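# Place pallet rings flat on size-matched holders

## Task

Take every ring off the pallet and put it on the holder whose size fits that ring, resting flat on the holder's pads. Gripping a ring from inside its hole is allowed. A ring only counts as placed if it stays there without the robot supporting it at the end.

## Robot and tools

Robot: one FANUC CRX arm carrying a Robotiq two-finger gripper with a 140 mm stroke. There is only one arm, so every motion argument describes this single gripper.

Frame: the scene frame has its origin on the table surface directly under the arm's base. +z is up, and +y is to the left when facing along +x. Positions are in metres. Orientations are unit quaternions written w first (qw, qx, qy, qz). The base may sit slightly tilted, and the reported hand position can be a little off, more so when the arm reaches far out. In the gripper's own axes the fingers point along +z and close along y. end_effector_position is the point between the pads when closed. Closed fingertips extend about 33 mm past it, open ones about 9 mm. Closing also pushes the tips roughly 24 mm further out, so leave that clearance above any surface before closing.

A row is 10 numbers in this order: x, y, z, qw, qx, qy, qz, position, force_limit, speed. The first seven are an absolute target pose for the gripper in the scene frame, not an offset. The last three each range from -1 to 1. position: +1 fully open, about -0.8 where the pads touch, -1 keeps closing until blocked. force_limit sets grip strength (roughly 14 N at -1, 60 N at 0, 107 N at +1). speed sets finger speed (about 30, 140 and 250 mm/s at -1, 0, +1). A target more than 0.6 m from the last reported position along any gripper axis is refused and nothing is sent. Repeat the intended quaternion in every row instead of copying the reported one, which may have drifted. Each control step the commanded pose is clipped to within 70 mm and 16 degrees of the measured pose; position wins over orientation if both cannot be met.

Tools:
execute_actions(actions, pictures): actions is a list holding at most one entry. An empty list just returns the state. An entry with rows (1 to 15 rows) and steps (1 to 15, default 15) applies one row per 1/30 s step, repeating the final row if rows run out. An entry with only steps (up to 300) is a wait measured from the previous result. pictures (true/false) toggles camera images.
move(target, speed): target is one 10-number row as above. The gripper follows a straight path toward that absolute pose, lasting 0.5 to 10 s; speed is in m/s, 0.002 to 0.5, default 0.25, and turning is capped at twice that value in rad/s. Finger numbers are sent when the move begins. It does not avoid obstacles, and the real motion can lag, deviate or overshoot the speed. The result adds a move: line with the outcome (done, off_target, moving, held, fault) and any limits that acted (paced = pose was clipped; held = a clearance check blocked steps, after which motion may suddenly speed up), plus the remaining distance to target.
wait(seconds): 0 to 10 s with no new command.
zoom_image(camera, region): camera is one of cam_head_left, cam_head_right, cam_high, cam_low, cam_wrist; region is [x0, y0, x1, y1] in pixels of that 504x504 image, at most 504 by 504, origin top-left.
read_manual(section): only "licences"; returns notice text and moves nothing.
Replying without any tool call also ends the run.

Reading results: the state line shows the gripper pose. "pose unreachable" and HELD marks mean the clearance check altered or blocked a command (a mount under the base counts as arm). Hand target shows the pose the controller is currently driving toward; after an action, the arm only continues to the last clipped pose, so check where it got to and send the rest. object_status: 0 moving, 1 blocked while opening, 2 blocked while closing (a grip), 3 reached the requested position or pads met. Confirm a grip by reading 2. position_measured is in counts, 3 open to 230 closed, not linear in mm. Stopped fingers hold until position changes by 0.01 or more; to squeeze harder, raise force_limit and toggle position between -1 and -0.98. Joint ranges (rad): waist ±3.491, shoulder ±3.140, elbow -1.187 to 4.328, forearm roll ±3.316, wrist pitch ±3.140, wrist roll ±3.927.

Avoid: the arm is stiff, so commanding even slightly past a firm contact can cause a fault stop of 10 s. A torque fault happens when a joint hits its load limit (144 N m for waist, shoulder, elbow; 36 N m for the three wrist joints; held weight counts), and a force fault at 150 N external force anywhere on the arm, tool or load. Faster contacts hit harder. Holding loads heats motors; a MOTOR HOT warning precedes a braking stop. Occasional tugs may pull on a held ring or nudge loose parts, so grip firmly. Never drop, slam or knock anything off the table, which fails the job; approach slowly near contact and keep motions smooth.

Each tool is called by a JSON object that holds its "name" and its "arguments", one argument or row to a line.

## Session

{"name": "execute_actions", "arguments": {
  "actions": []
}}

Scene clock: 0.00 s of 9600.00 s.
end_effector_position=(+0.3493, +0.0184, +0.2983) position_measured=3 object_status=3 end_effector_quat_wxyz=(-0.058, +0.996, -0.044, +0.048)
Joint positions: [ 0.016 -0.279 -0.709 -0.591 -0.907  1.867]
Joint velocities: [-0.     0.001  0.001  0.     0.     0.001]
Hand target: +0.349, +0.018, +0.298; -0.058, +0.996, -0.044, +0.048

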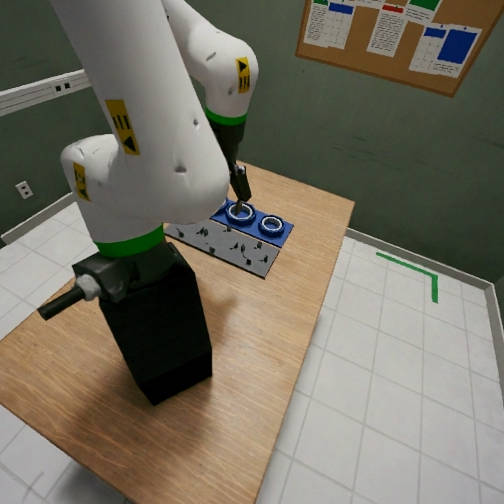

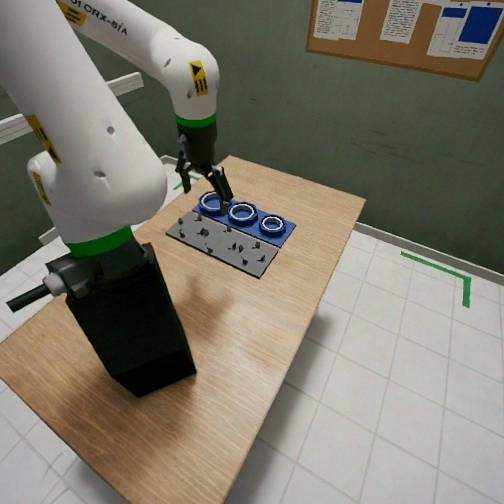

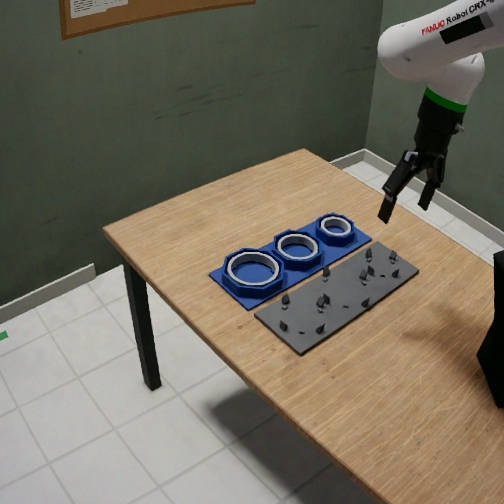

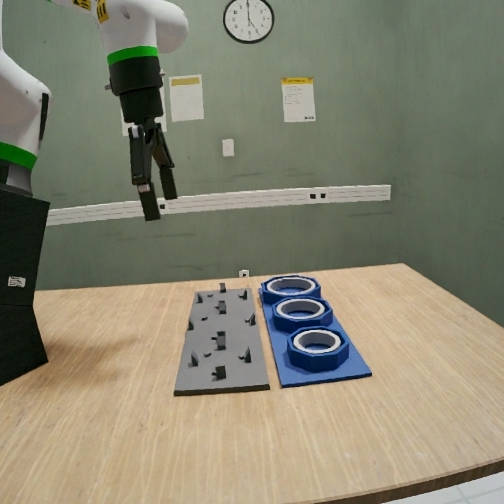

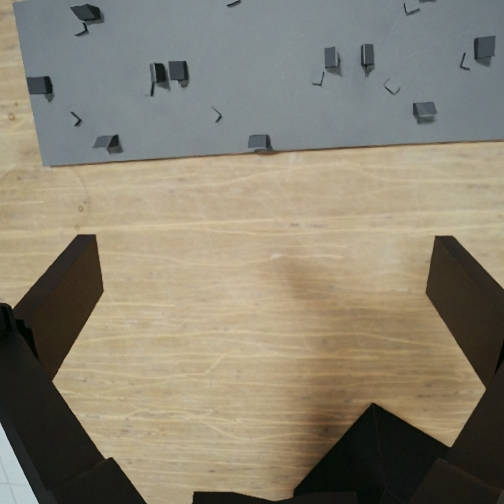

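{"name": "move", "arguments": {
  "target": [0.63,0.17,0.2,0,1,0,0,0.1,0,0],
  "speed": 0.3
}}

Scene clock: 5.27 s of 9600.00 s.
end_effector_position=(+0.6306, +0.1702, +0.1999) position_measured=117 object_status=3 end_effector_quat_wxyz=(-0.001, +1.000, +0.000, +0.001)
Joint positions: [ 0.44   0.405  0.055 -0.287 -0.903  1.362]
Joint velocities: [-0.001  0.001 -0.    -0.    -0.     0.001]
Hand target: +0.631, +0.170, +0.200; -0.001, +1.000, +0.000, +0.000
Off the commanded pose: 0.001 m, 0 deg.
After step 90, 0.67 s passed at rest.
move: done

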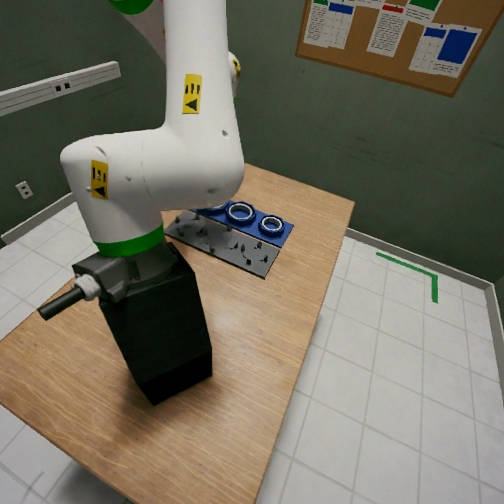

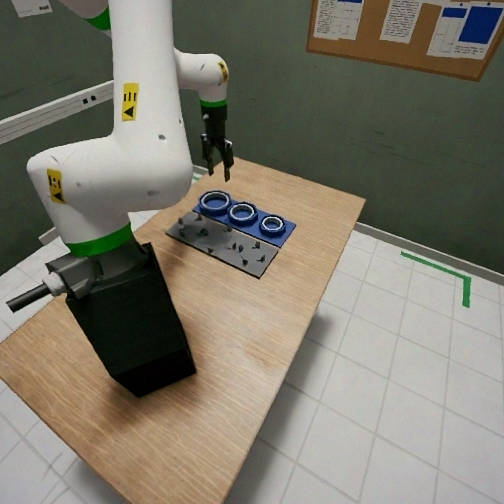

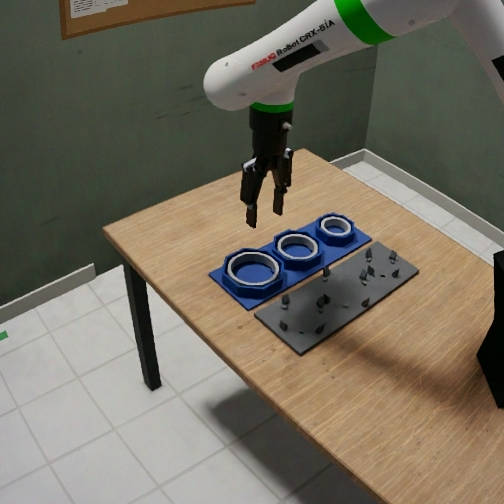

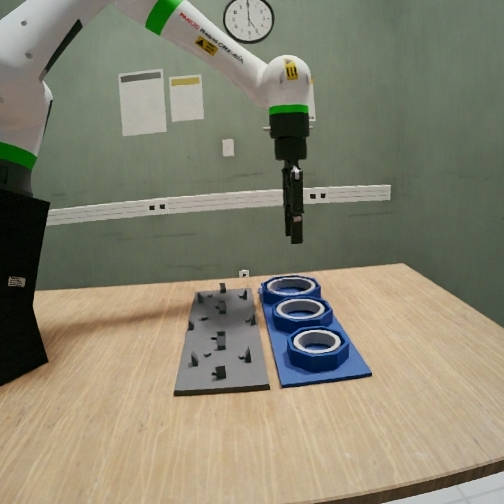

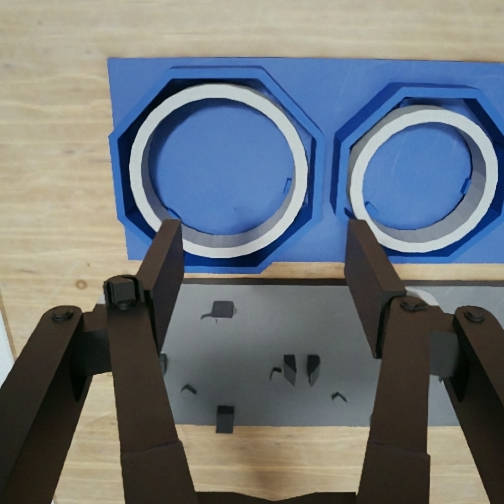

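{"name": "move", "arguments": {
  "target": [0.632,0.205,0.075,0,1,0,0,0.1,0,0],
  "speed": 0.2
}}

Scene clock: 8.20 s of 9600.00 s.
end_effector_position=(+0.6322, +0.2052, +0.0748) position_measured=117 object_status=3 end_effector_quat_wxyz=(-0.000, +1.000, -0.000, -0.000)
Joint positions: [ 0.538  0.621  0.112 -0.29  -0.726  1.306]
Joint velocities: [-0.     0.001 -0.001  0.     0.    -0.001]
Hand target: +0.632, +0.205, +0.075; -0.000, +1.000, +0.000, -0.000
Off the commanded pose: 0.000 m, 0 deg.
move: done

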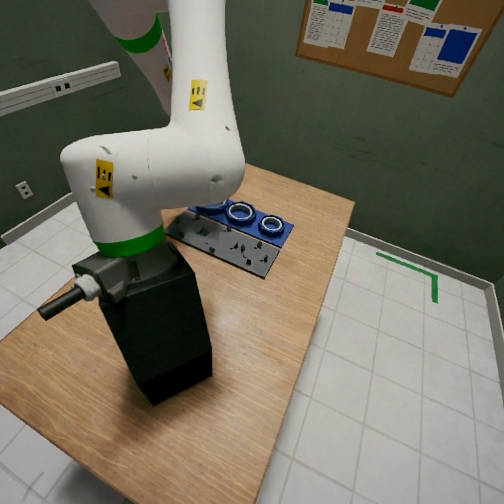

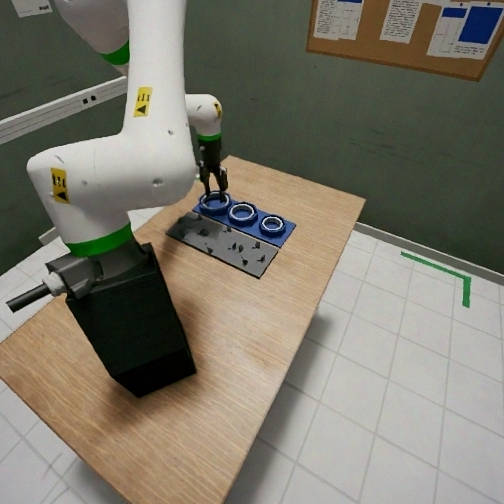

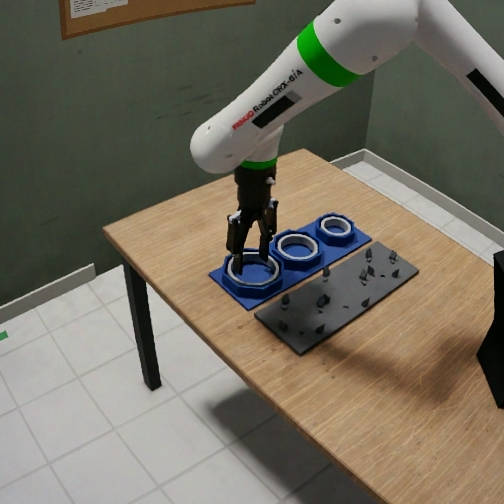

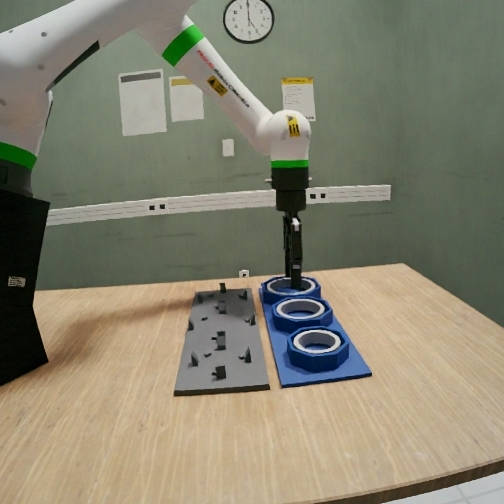

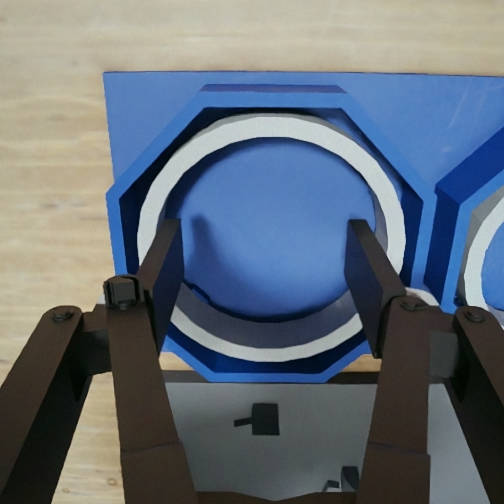

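{"name": "move", "arguments": {
  "target": [0.632,0.202,0.044,0,1,0,0,0.1,0,0],
  "speed": 0.06
}}

{"name": "move", "arguments": {
  "target": [0.632,0.202,0.043,0,1,0,0,1,0.3,-0.5],
  "speed": 0.01
}}

{"name": "move", "arguments": {
  "target": [0.632,0.202,0.11,0,1,0,0,1,0.3,-0.5],
  "speed": 0.12
}}

{"name": "move", "arguments": {
  "target": [0.455,0.06,0.11,0,1,0,0,1,0.3,-0.5],
  "speed": 0.22
}}

Scene clock: 12.40 s of 9600.00 s.
end_effector_position=(+0.6320, +0.2020, +0.0440) position_measured=117 object_status=3 end_effector_quat_wxyz=(-0.000, +1.000, +0.000, +0.000)
Joint positions: [ 0.542  0.679  0.131 -0.3   -0.688  1.317]
Joint velocities: [-0.     0.002  0.002  0.    -0.     0.001]
Hand target: +0.632, +0.202, +0.044; -0.000, +1.000, +0.000, -0.000
Off the commanded pose: 0.000 m, 0 deg.
After step 90, 0.40 s passed at rest.
move: done

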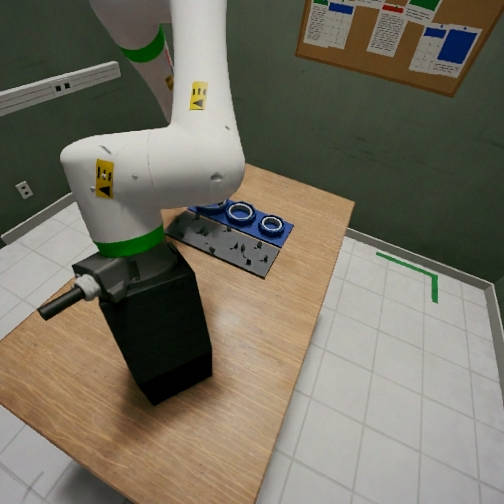

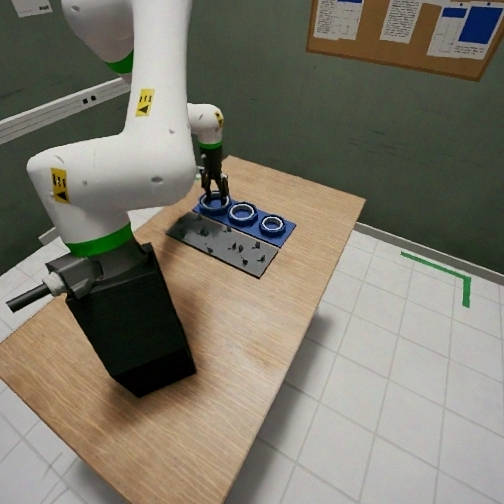

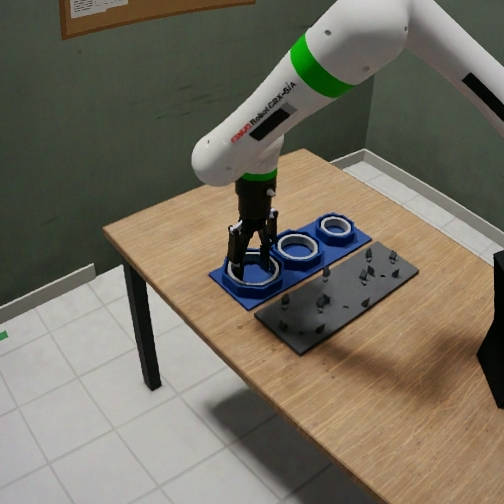

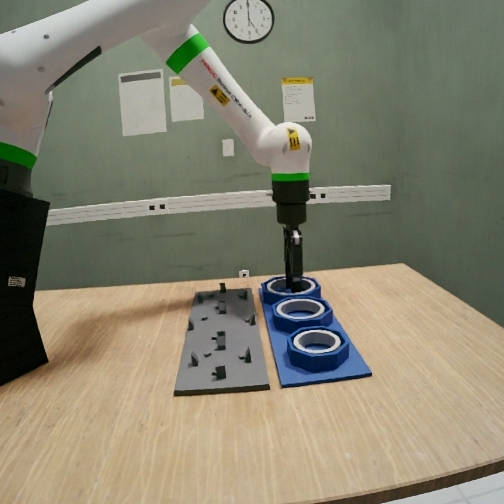

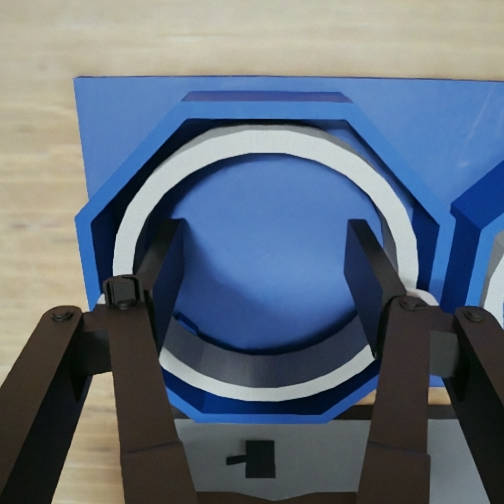

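Scene clock: 13.10 s of 9600.00 s.
end_effector_position=(+0.6321, +0.2020, +0.0431) position_measured=86 object_status=1 end_effector_quat_wxyz=(-0.000, +1.000, +0.000, +0.000)
Joint positions: [ 0.543  0.681  0.132 -0.3   -0.686  1.317]
Joint velocities: [ 0.     0.001  0.001 -0.001 -0.    -0.   ]
Hand target: +0.632, +0.202, +0.043; -0.000, +1.000, +0.000, -0.000
Off the commanded pose: 0.000 m, 0 deg.
move: done

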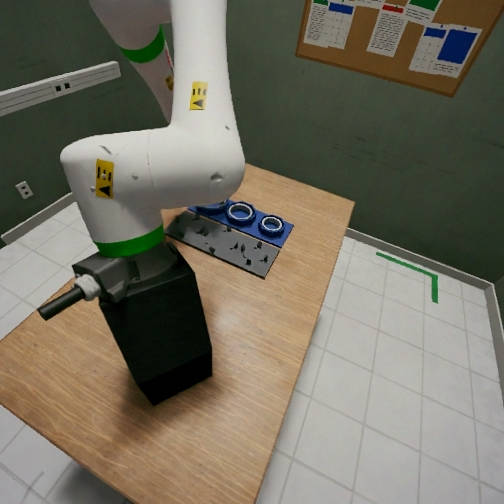

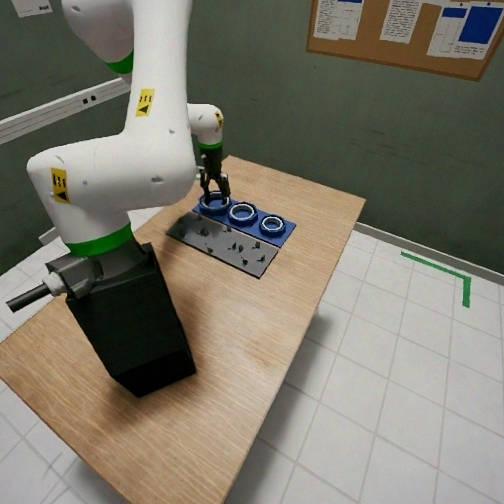

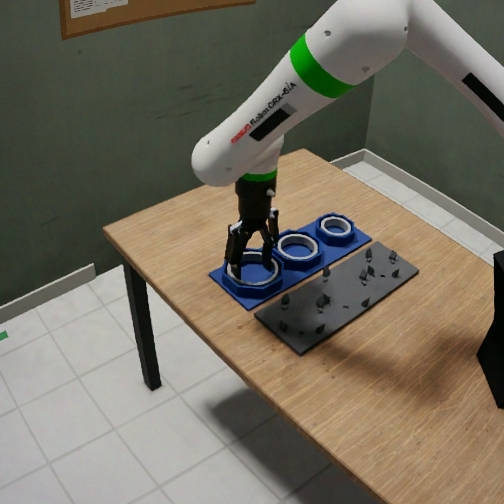

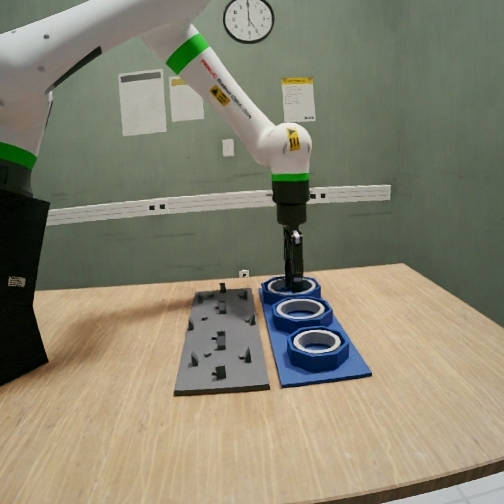

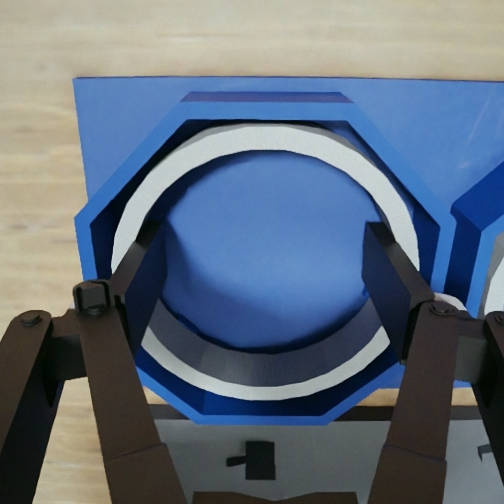

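Scene clock: 14.00 s of 9600.00 s.
end_effector_position=(+0.6319, +0.2019, +0.1100) position_measured=86 object_status=1 end_effector_quat_wxyz=(+0.000, +1.000, -0.000, -0.000)
Joint positions: [ 0.523  0.556  0.091 -0.282 -0.772  1.306]
Joint velocities: [ 0.001 -0.     0.002 -0.    -0.    -0.001]
Hand target: +0.632, +0.202, +0.110; +0.000, +1.000, -0.000, +0.000
Off the commanded pose: 0.000 m, 0 deg.
move: done

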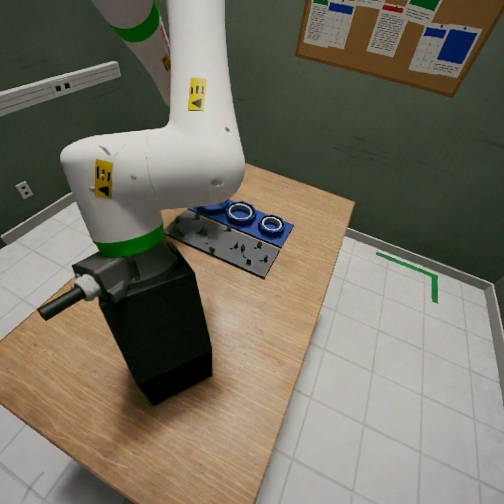

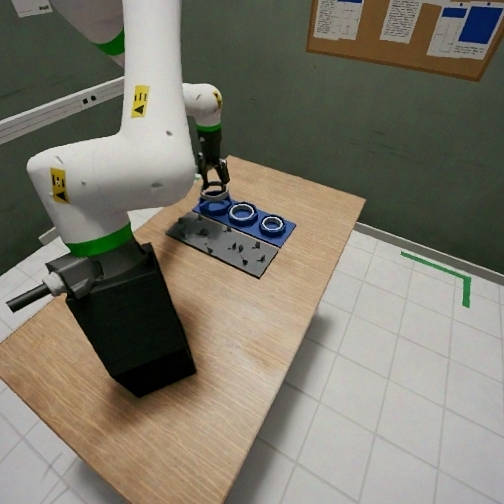

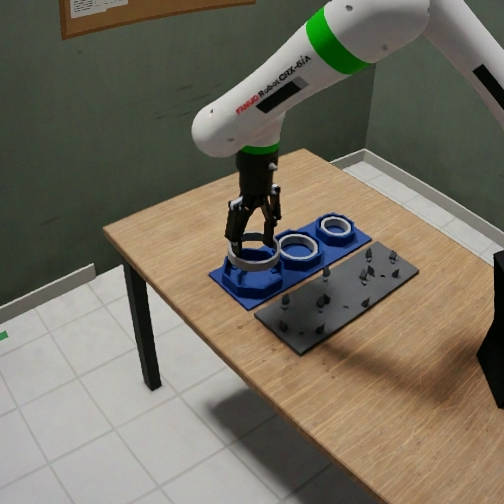

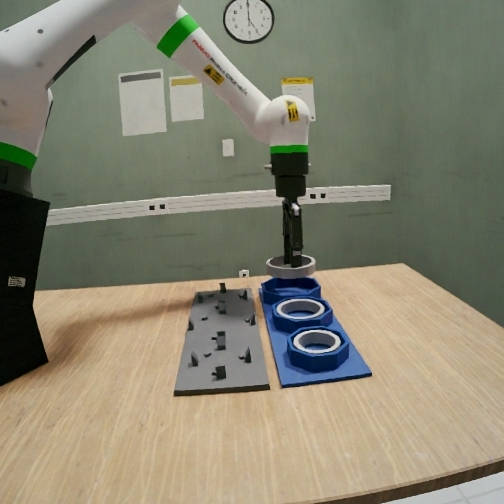

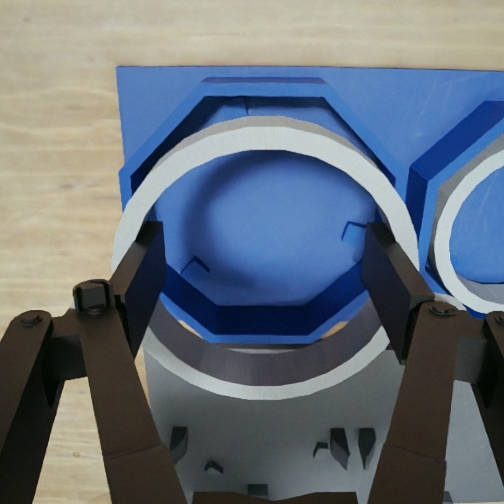

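Scene clock: 15.40 s of 9600.00 s.
end_effector_position=(+0.4549, +0.0601, +0.1097) position_measured=86 object_status=1 end_effector_quat_wxyz=(+0.000, +1.000, +0.000, -0.000)
Joint positions: [ 0.378  0.348 -0.435 -0.505 -0.52   1.689]
Joint velocities: [-0.001  0.001 -0.    -0.001 -0.001  0.   ]
Hand target: +0.455, +0.060, +0.110; +0.000, +1.000, +0.000, -0.000
Off the commanded pose: 0.000 m, 0 deg.
move: done

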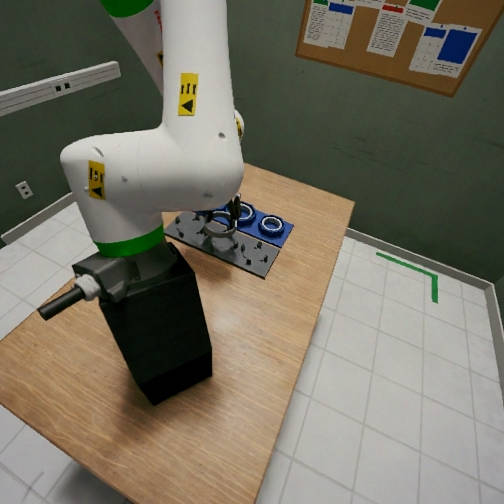

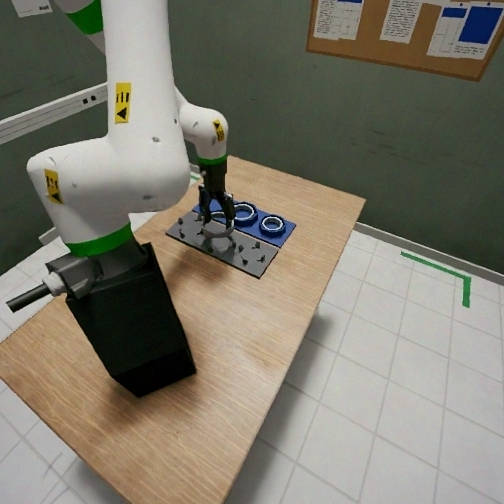

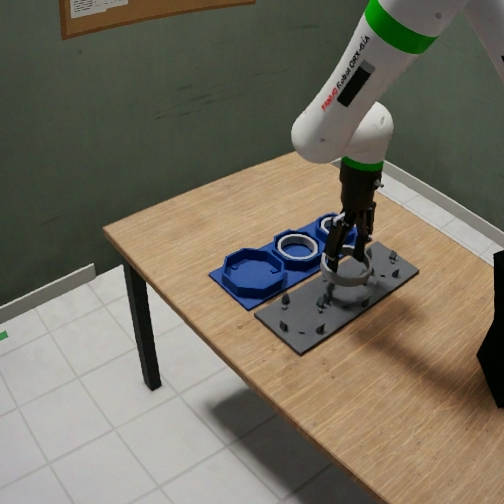

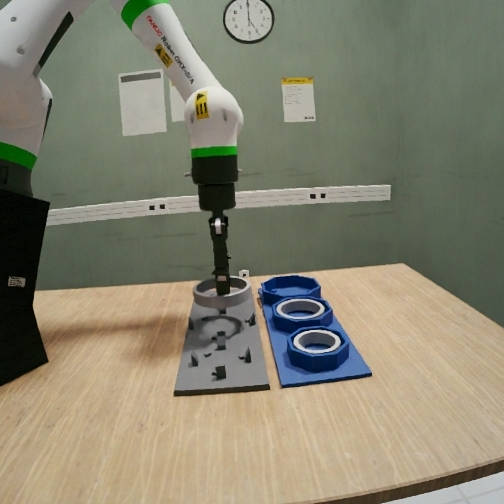

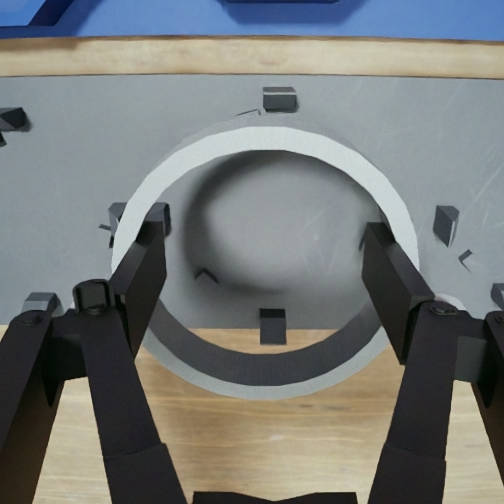

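{"name": "move", "arguments": {
  "target": [0.451,0.0535,0.062,0,1,0,0,1,0.3,-0.5],
  "speed": 0.06
}}

{"name": "zoom_image", "arguments": {
  "camera": "cam_low",
  "region": [165,265,285,365]
}}

Scene clock: 18.83 s of 9600.00 s.
end_effector_position=(+0.4510, +0.0536, +0.0618) position_measured=86 object_status=1 end_effector_quat_wxyz=(-0.000, +1.000, +0.000, -0.000)
Joint positions: [ 0.38   0.473 -0.395 -0.59  -0.447  1.782]
Joint velocities: [-0.     0.001  0.    -0.    -0.001 -0.   ]
Hand target: +0.451, +0.053, +0.062; -0.000, +1.000, +0.000, -0.000
Off the commanded pose: 0.000 m, 0 deg.
move: done

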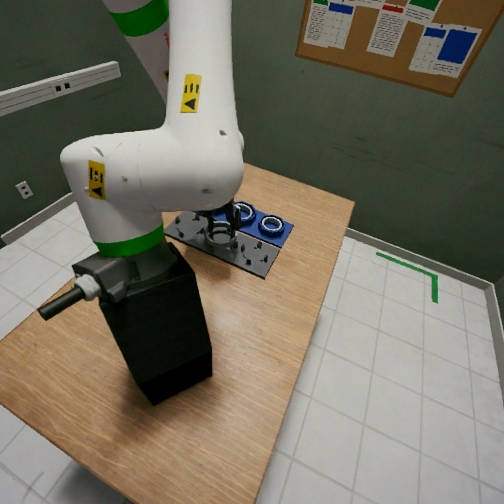

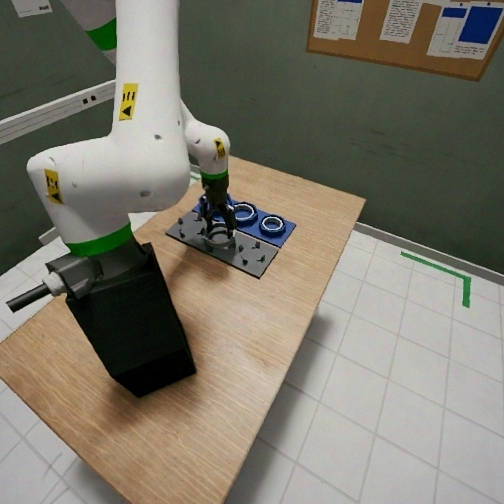

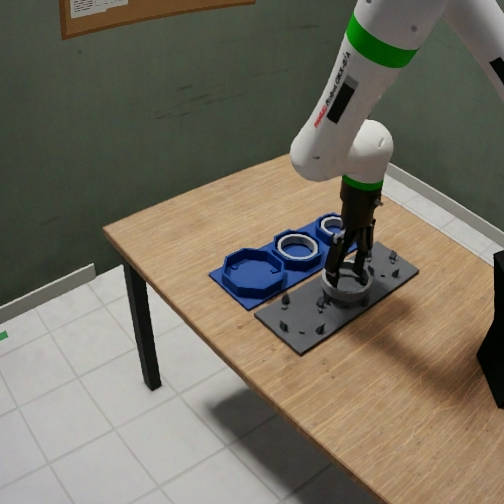

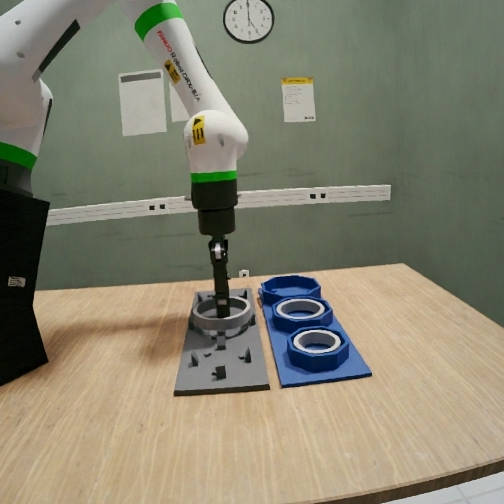

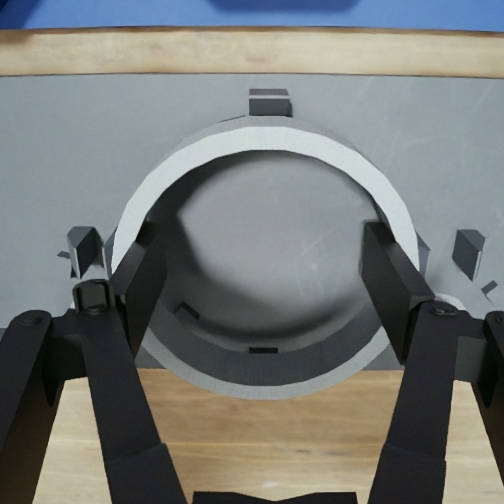

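Region (165, 265, 285, 365) of cam_low's 504x504 image, scaled by 4.200, with more detail than that image has.

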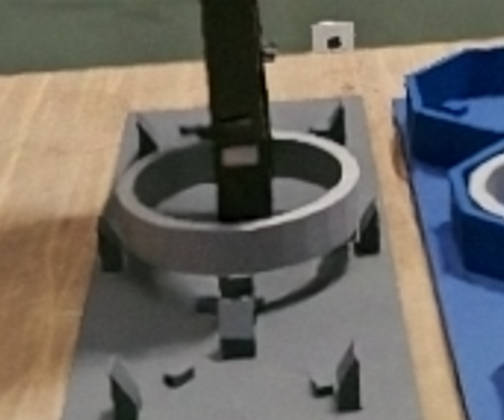

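{"name": "move", "arguments": {
  "target": [0.452,0.053,0.048,0,1,0,0,1,0.3,-0.5],
  "speed": 0.02
}}

{"name": "zoom_image", "arguments": {
  "camera": "cam_low",
  "region": [165,265,285,365]
}}

Scene clock: 21.80 s of 9600.00 s.
end_effector_position=(+0.4519, +0.0530, +0.0480) position_measured=85 object_status=1 end_effector_quat_wxyz=(+0.000, +1.000, -0.000, -0.000)
Joint positions: [ 0.382  0.51  -0.377 -0.611 -0.431  1.804]
Joint velocities: [-0.     0.     0.002  0.    -0.    -0.   ]
Hand target: +0.452, +0.053, +0.048; -0.000, +1.000, +0.000, -0.000
Off the commanded pose: 0.000 m, 0 deg.
move: done

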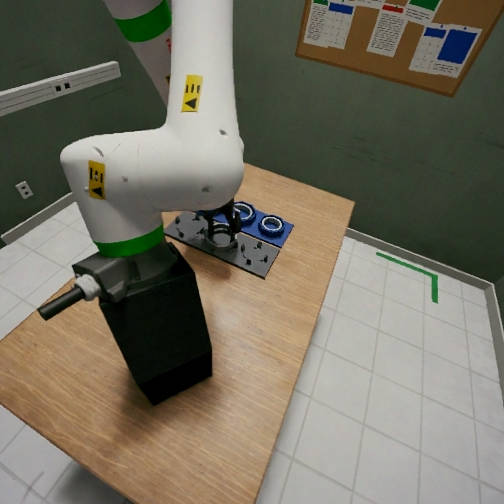

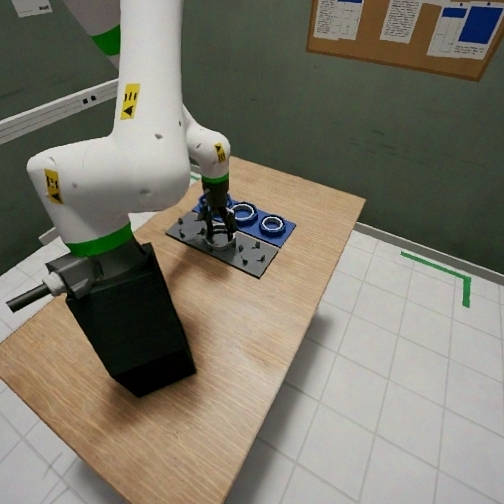

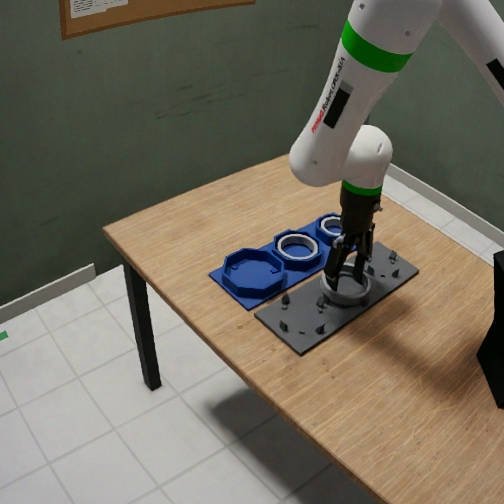

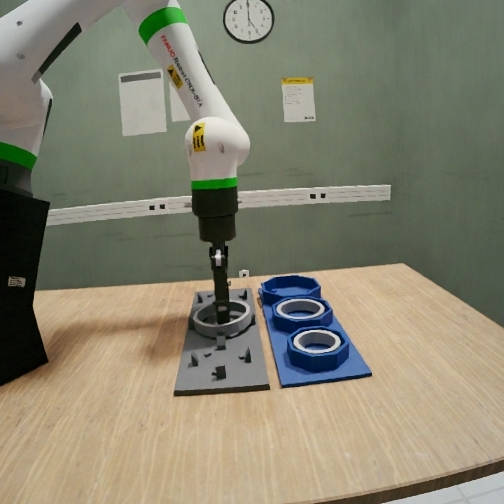

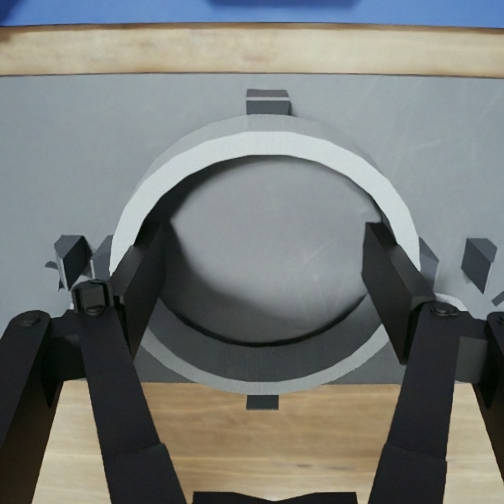

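Region (165, 265, 285, 365) of cam_low's 504x504 image, scaled by 4.200, with more detail than that image has.

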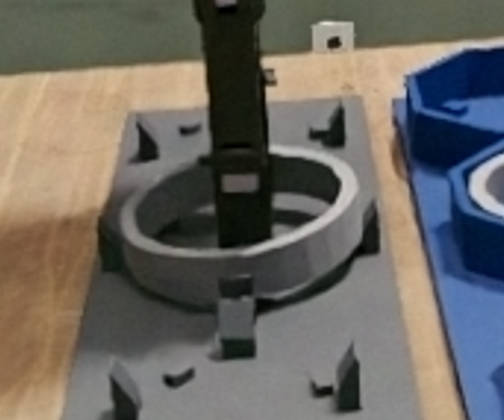

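{"name": "move", "arguments": {
  "target": [0.4495,0.053,0.046,0,1,0,0,1,0.3,-0.5],
  "speed": 0.01
}}

{"name": "execute_actions", "arguments": {
  "actions": [
    {"rows":[[0.4495,0.053,0.046,0,1,0,0,0.1,0,-0.7]],"steps":15}
  ]
}}

{"name": "zoom_image", "arguments": {
  "camera": "cam_low",
  "region": [165,265,285,365]
}}

Scene clock: 25.23 s of 9600.00 s.
end_effector_position=(+0.4496, +0.0530, +0.0460) position_measured=85 object_status=1 end_effector_quat_wxyz=(-0.000, +1.000, +0.000, +0.000)
Joint positions: [ 0.384  0.513 -0.38  -0.618 -0.425  1.81 ]
Joint velocities: [-0.    -0.002  0.002 -0.    -0.     0.002]
Hand target: +0.450, +0.053, +0.046; -0.000, +1.000, +0.000, -0.000
Off the commanded pose: 0.000 m, 0 deg.
move: done

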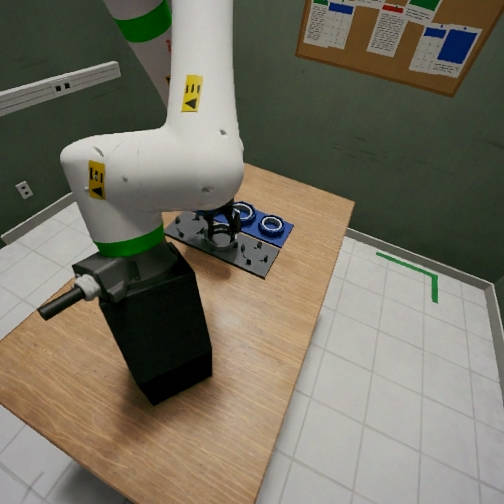

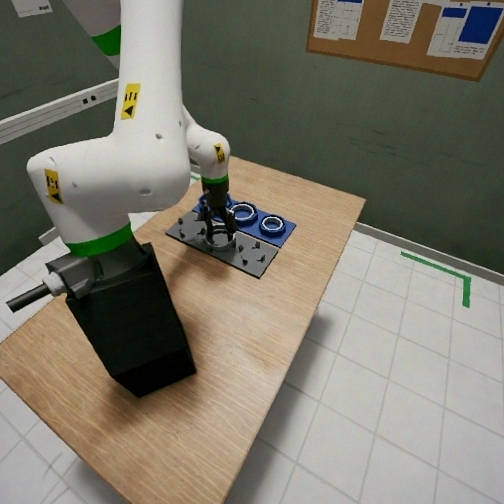

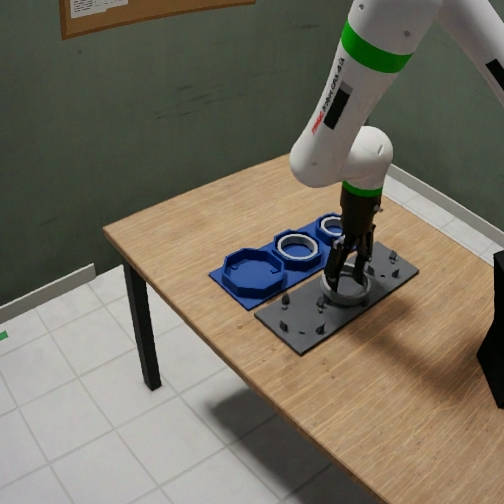

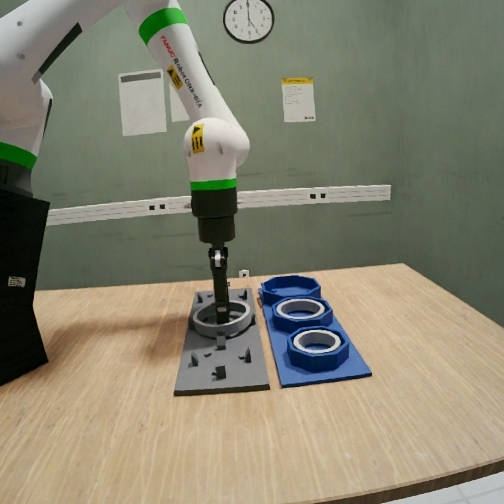

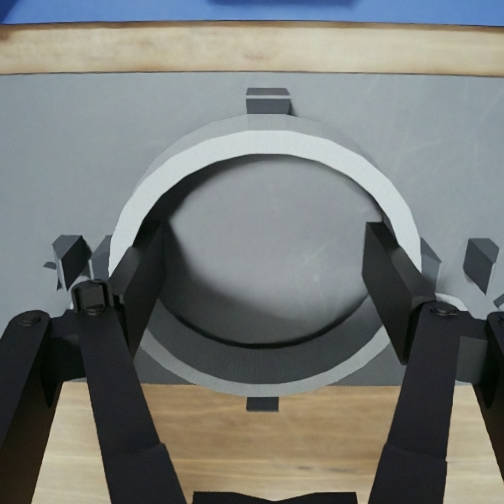

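Scene clock: 25.73 s of 9600.00 s.
end_effector_position=(+0.4494, +0.0530, +0.0459) position_measured=117 object_status=0 end_effector_quat_wxyz=(-0.000, +1.000, -0.000, -0.000)
Joint positions: [ 0.384  0.513 -0.38  -0.618 -0.425  1.81 ]
Joint velocities: [-0.    -0.003  0.001  0.    -0.002 -0.   ]
Hand target: +0.449, +0.053, +0.046; -0.000, +1.000, +0.000, +0.000
Off the commanded pose: 0.000 m, 0 deg.
Steps of this call (steps 1 to 15: all 15 steps of this action). Readings (end_effector_position | what the end effector reports):
1: (+0.4496, +0.0530, +0.0460) | position_measured=85 object_status=0
2: (+0.4495, +0.0530, +0.0460) | position_measured=85 object_status=0
4: (+0.4496, +0.0529, +0.0458) | position_measured=93 object_status=0
8: (+0.4493, +0.0530, +0.0458) | position_measured=107 object_status=0
15: the state above

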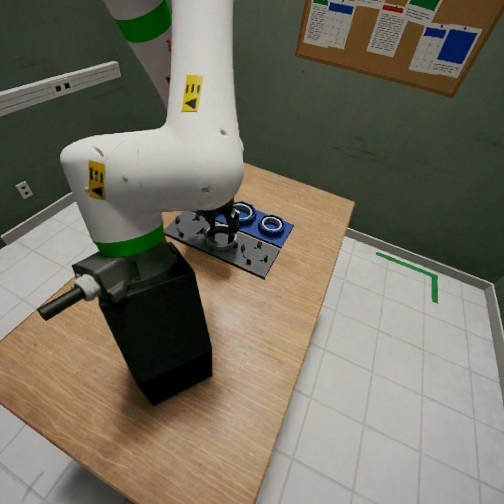

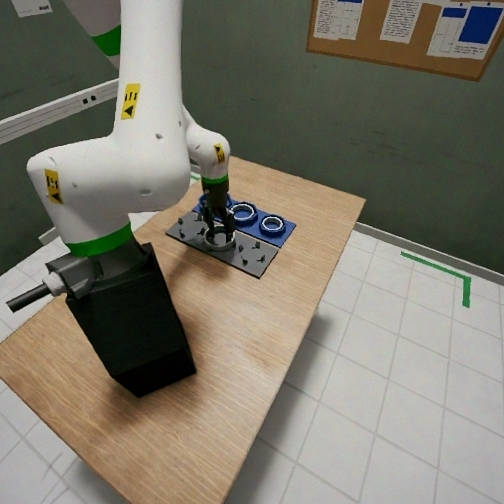

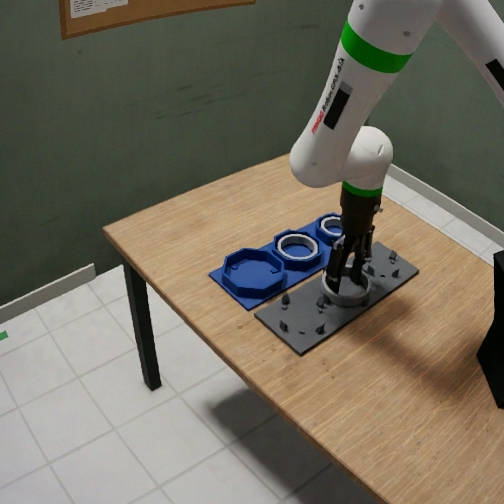

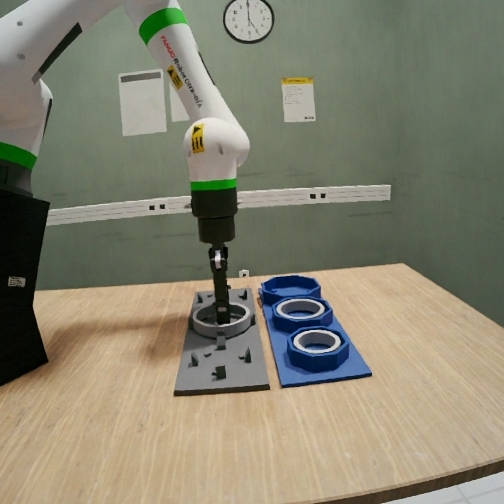

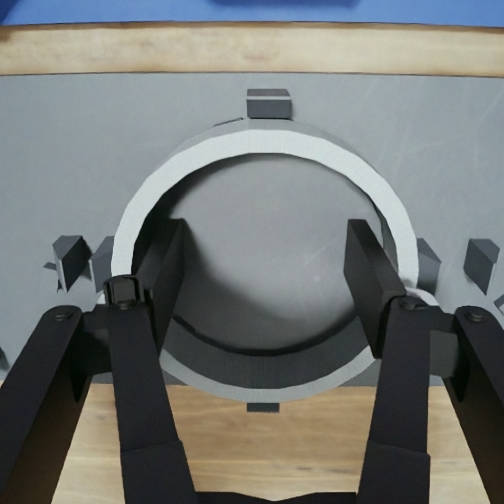

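Region (165, 265, 285, 365) of cam_low's 504x504 image, scaled by 4.200, with more detail than that image has.

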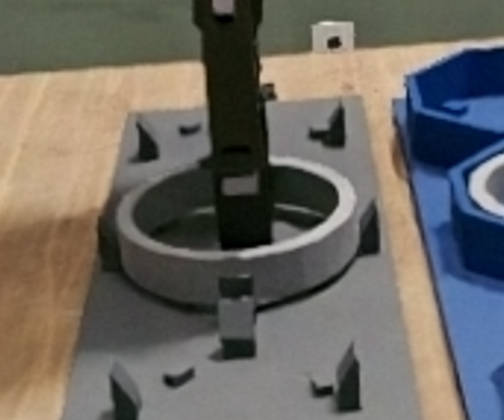

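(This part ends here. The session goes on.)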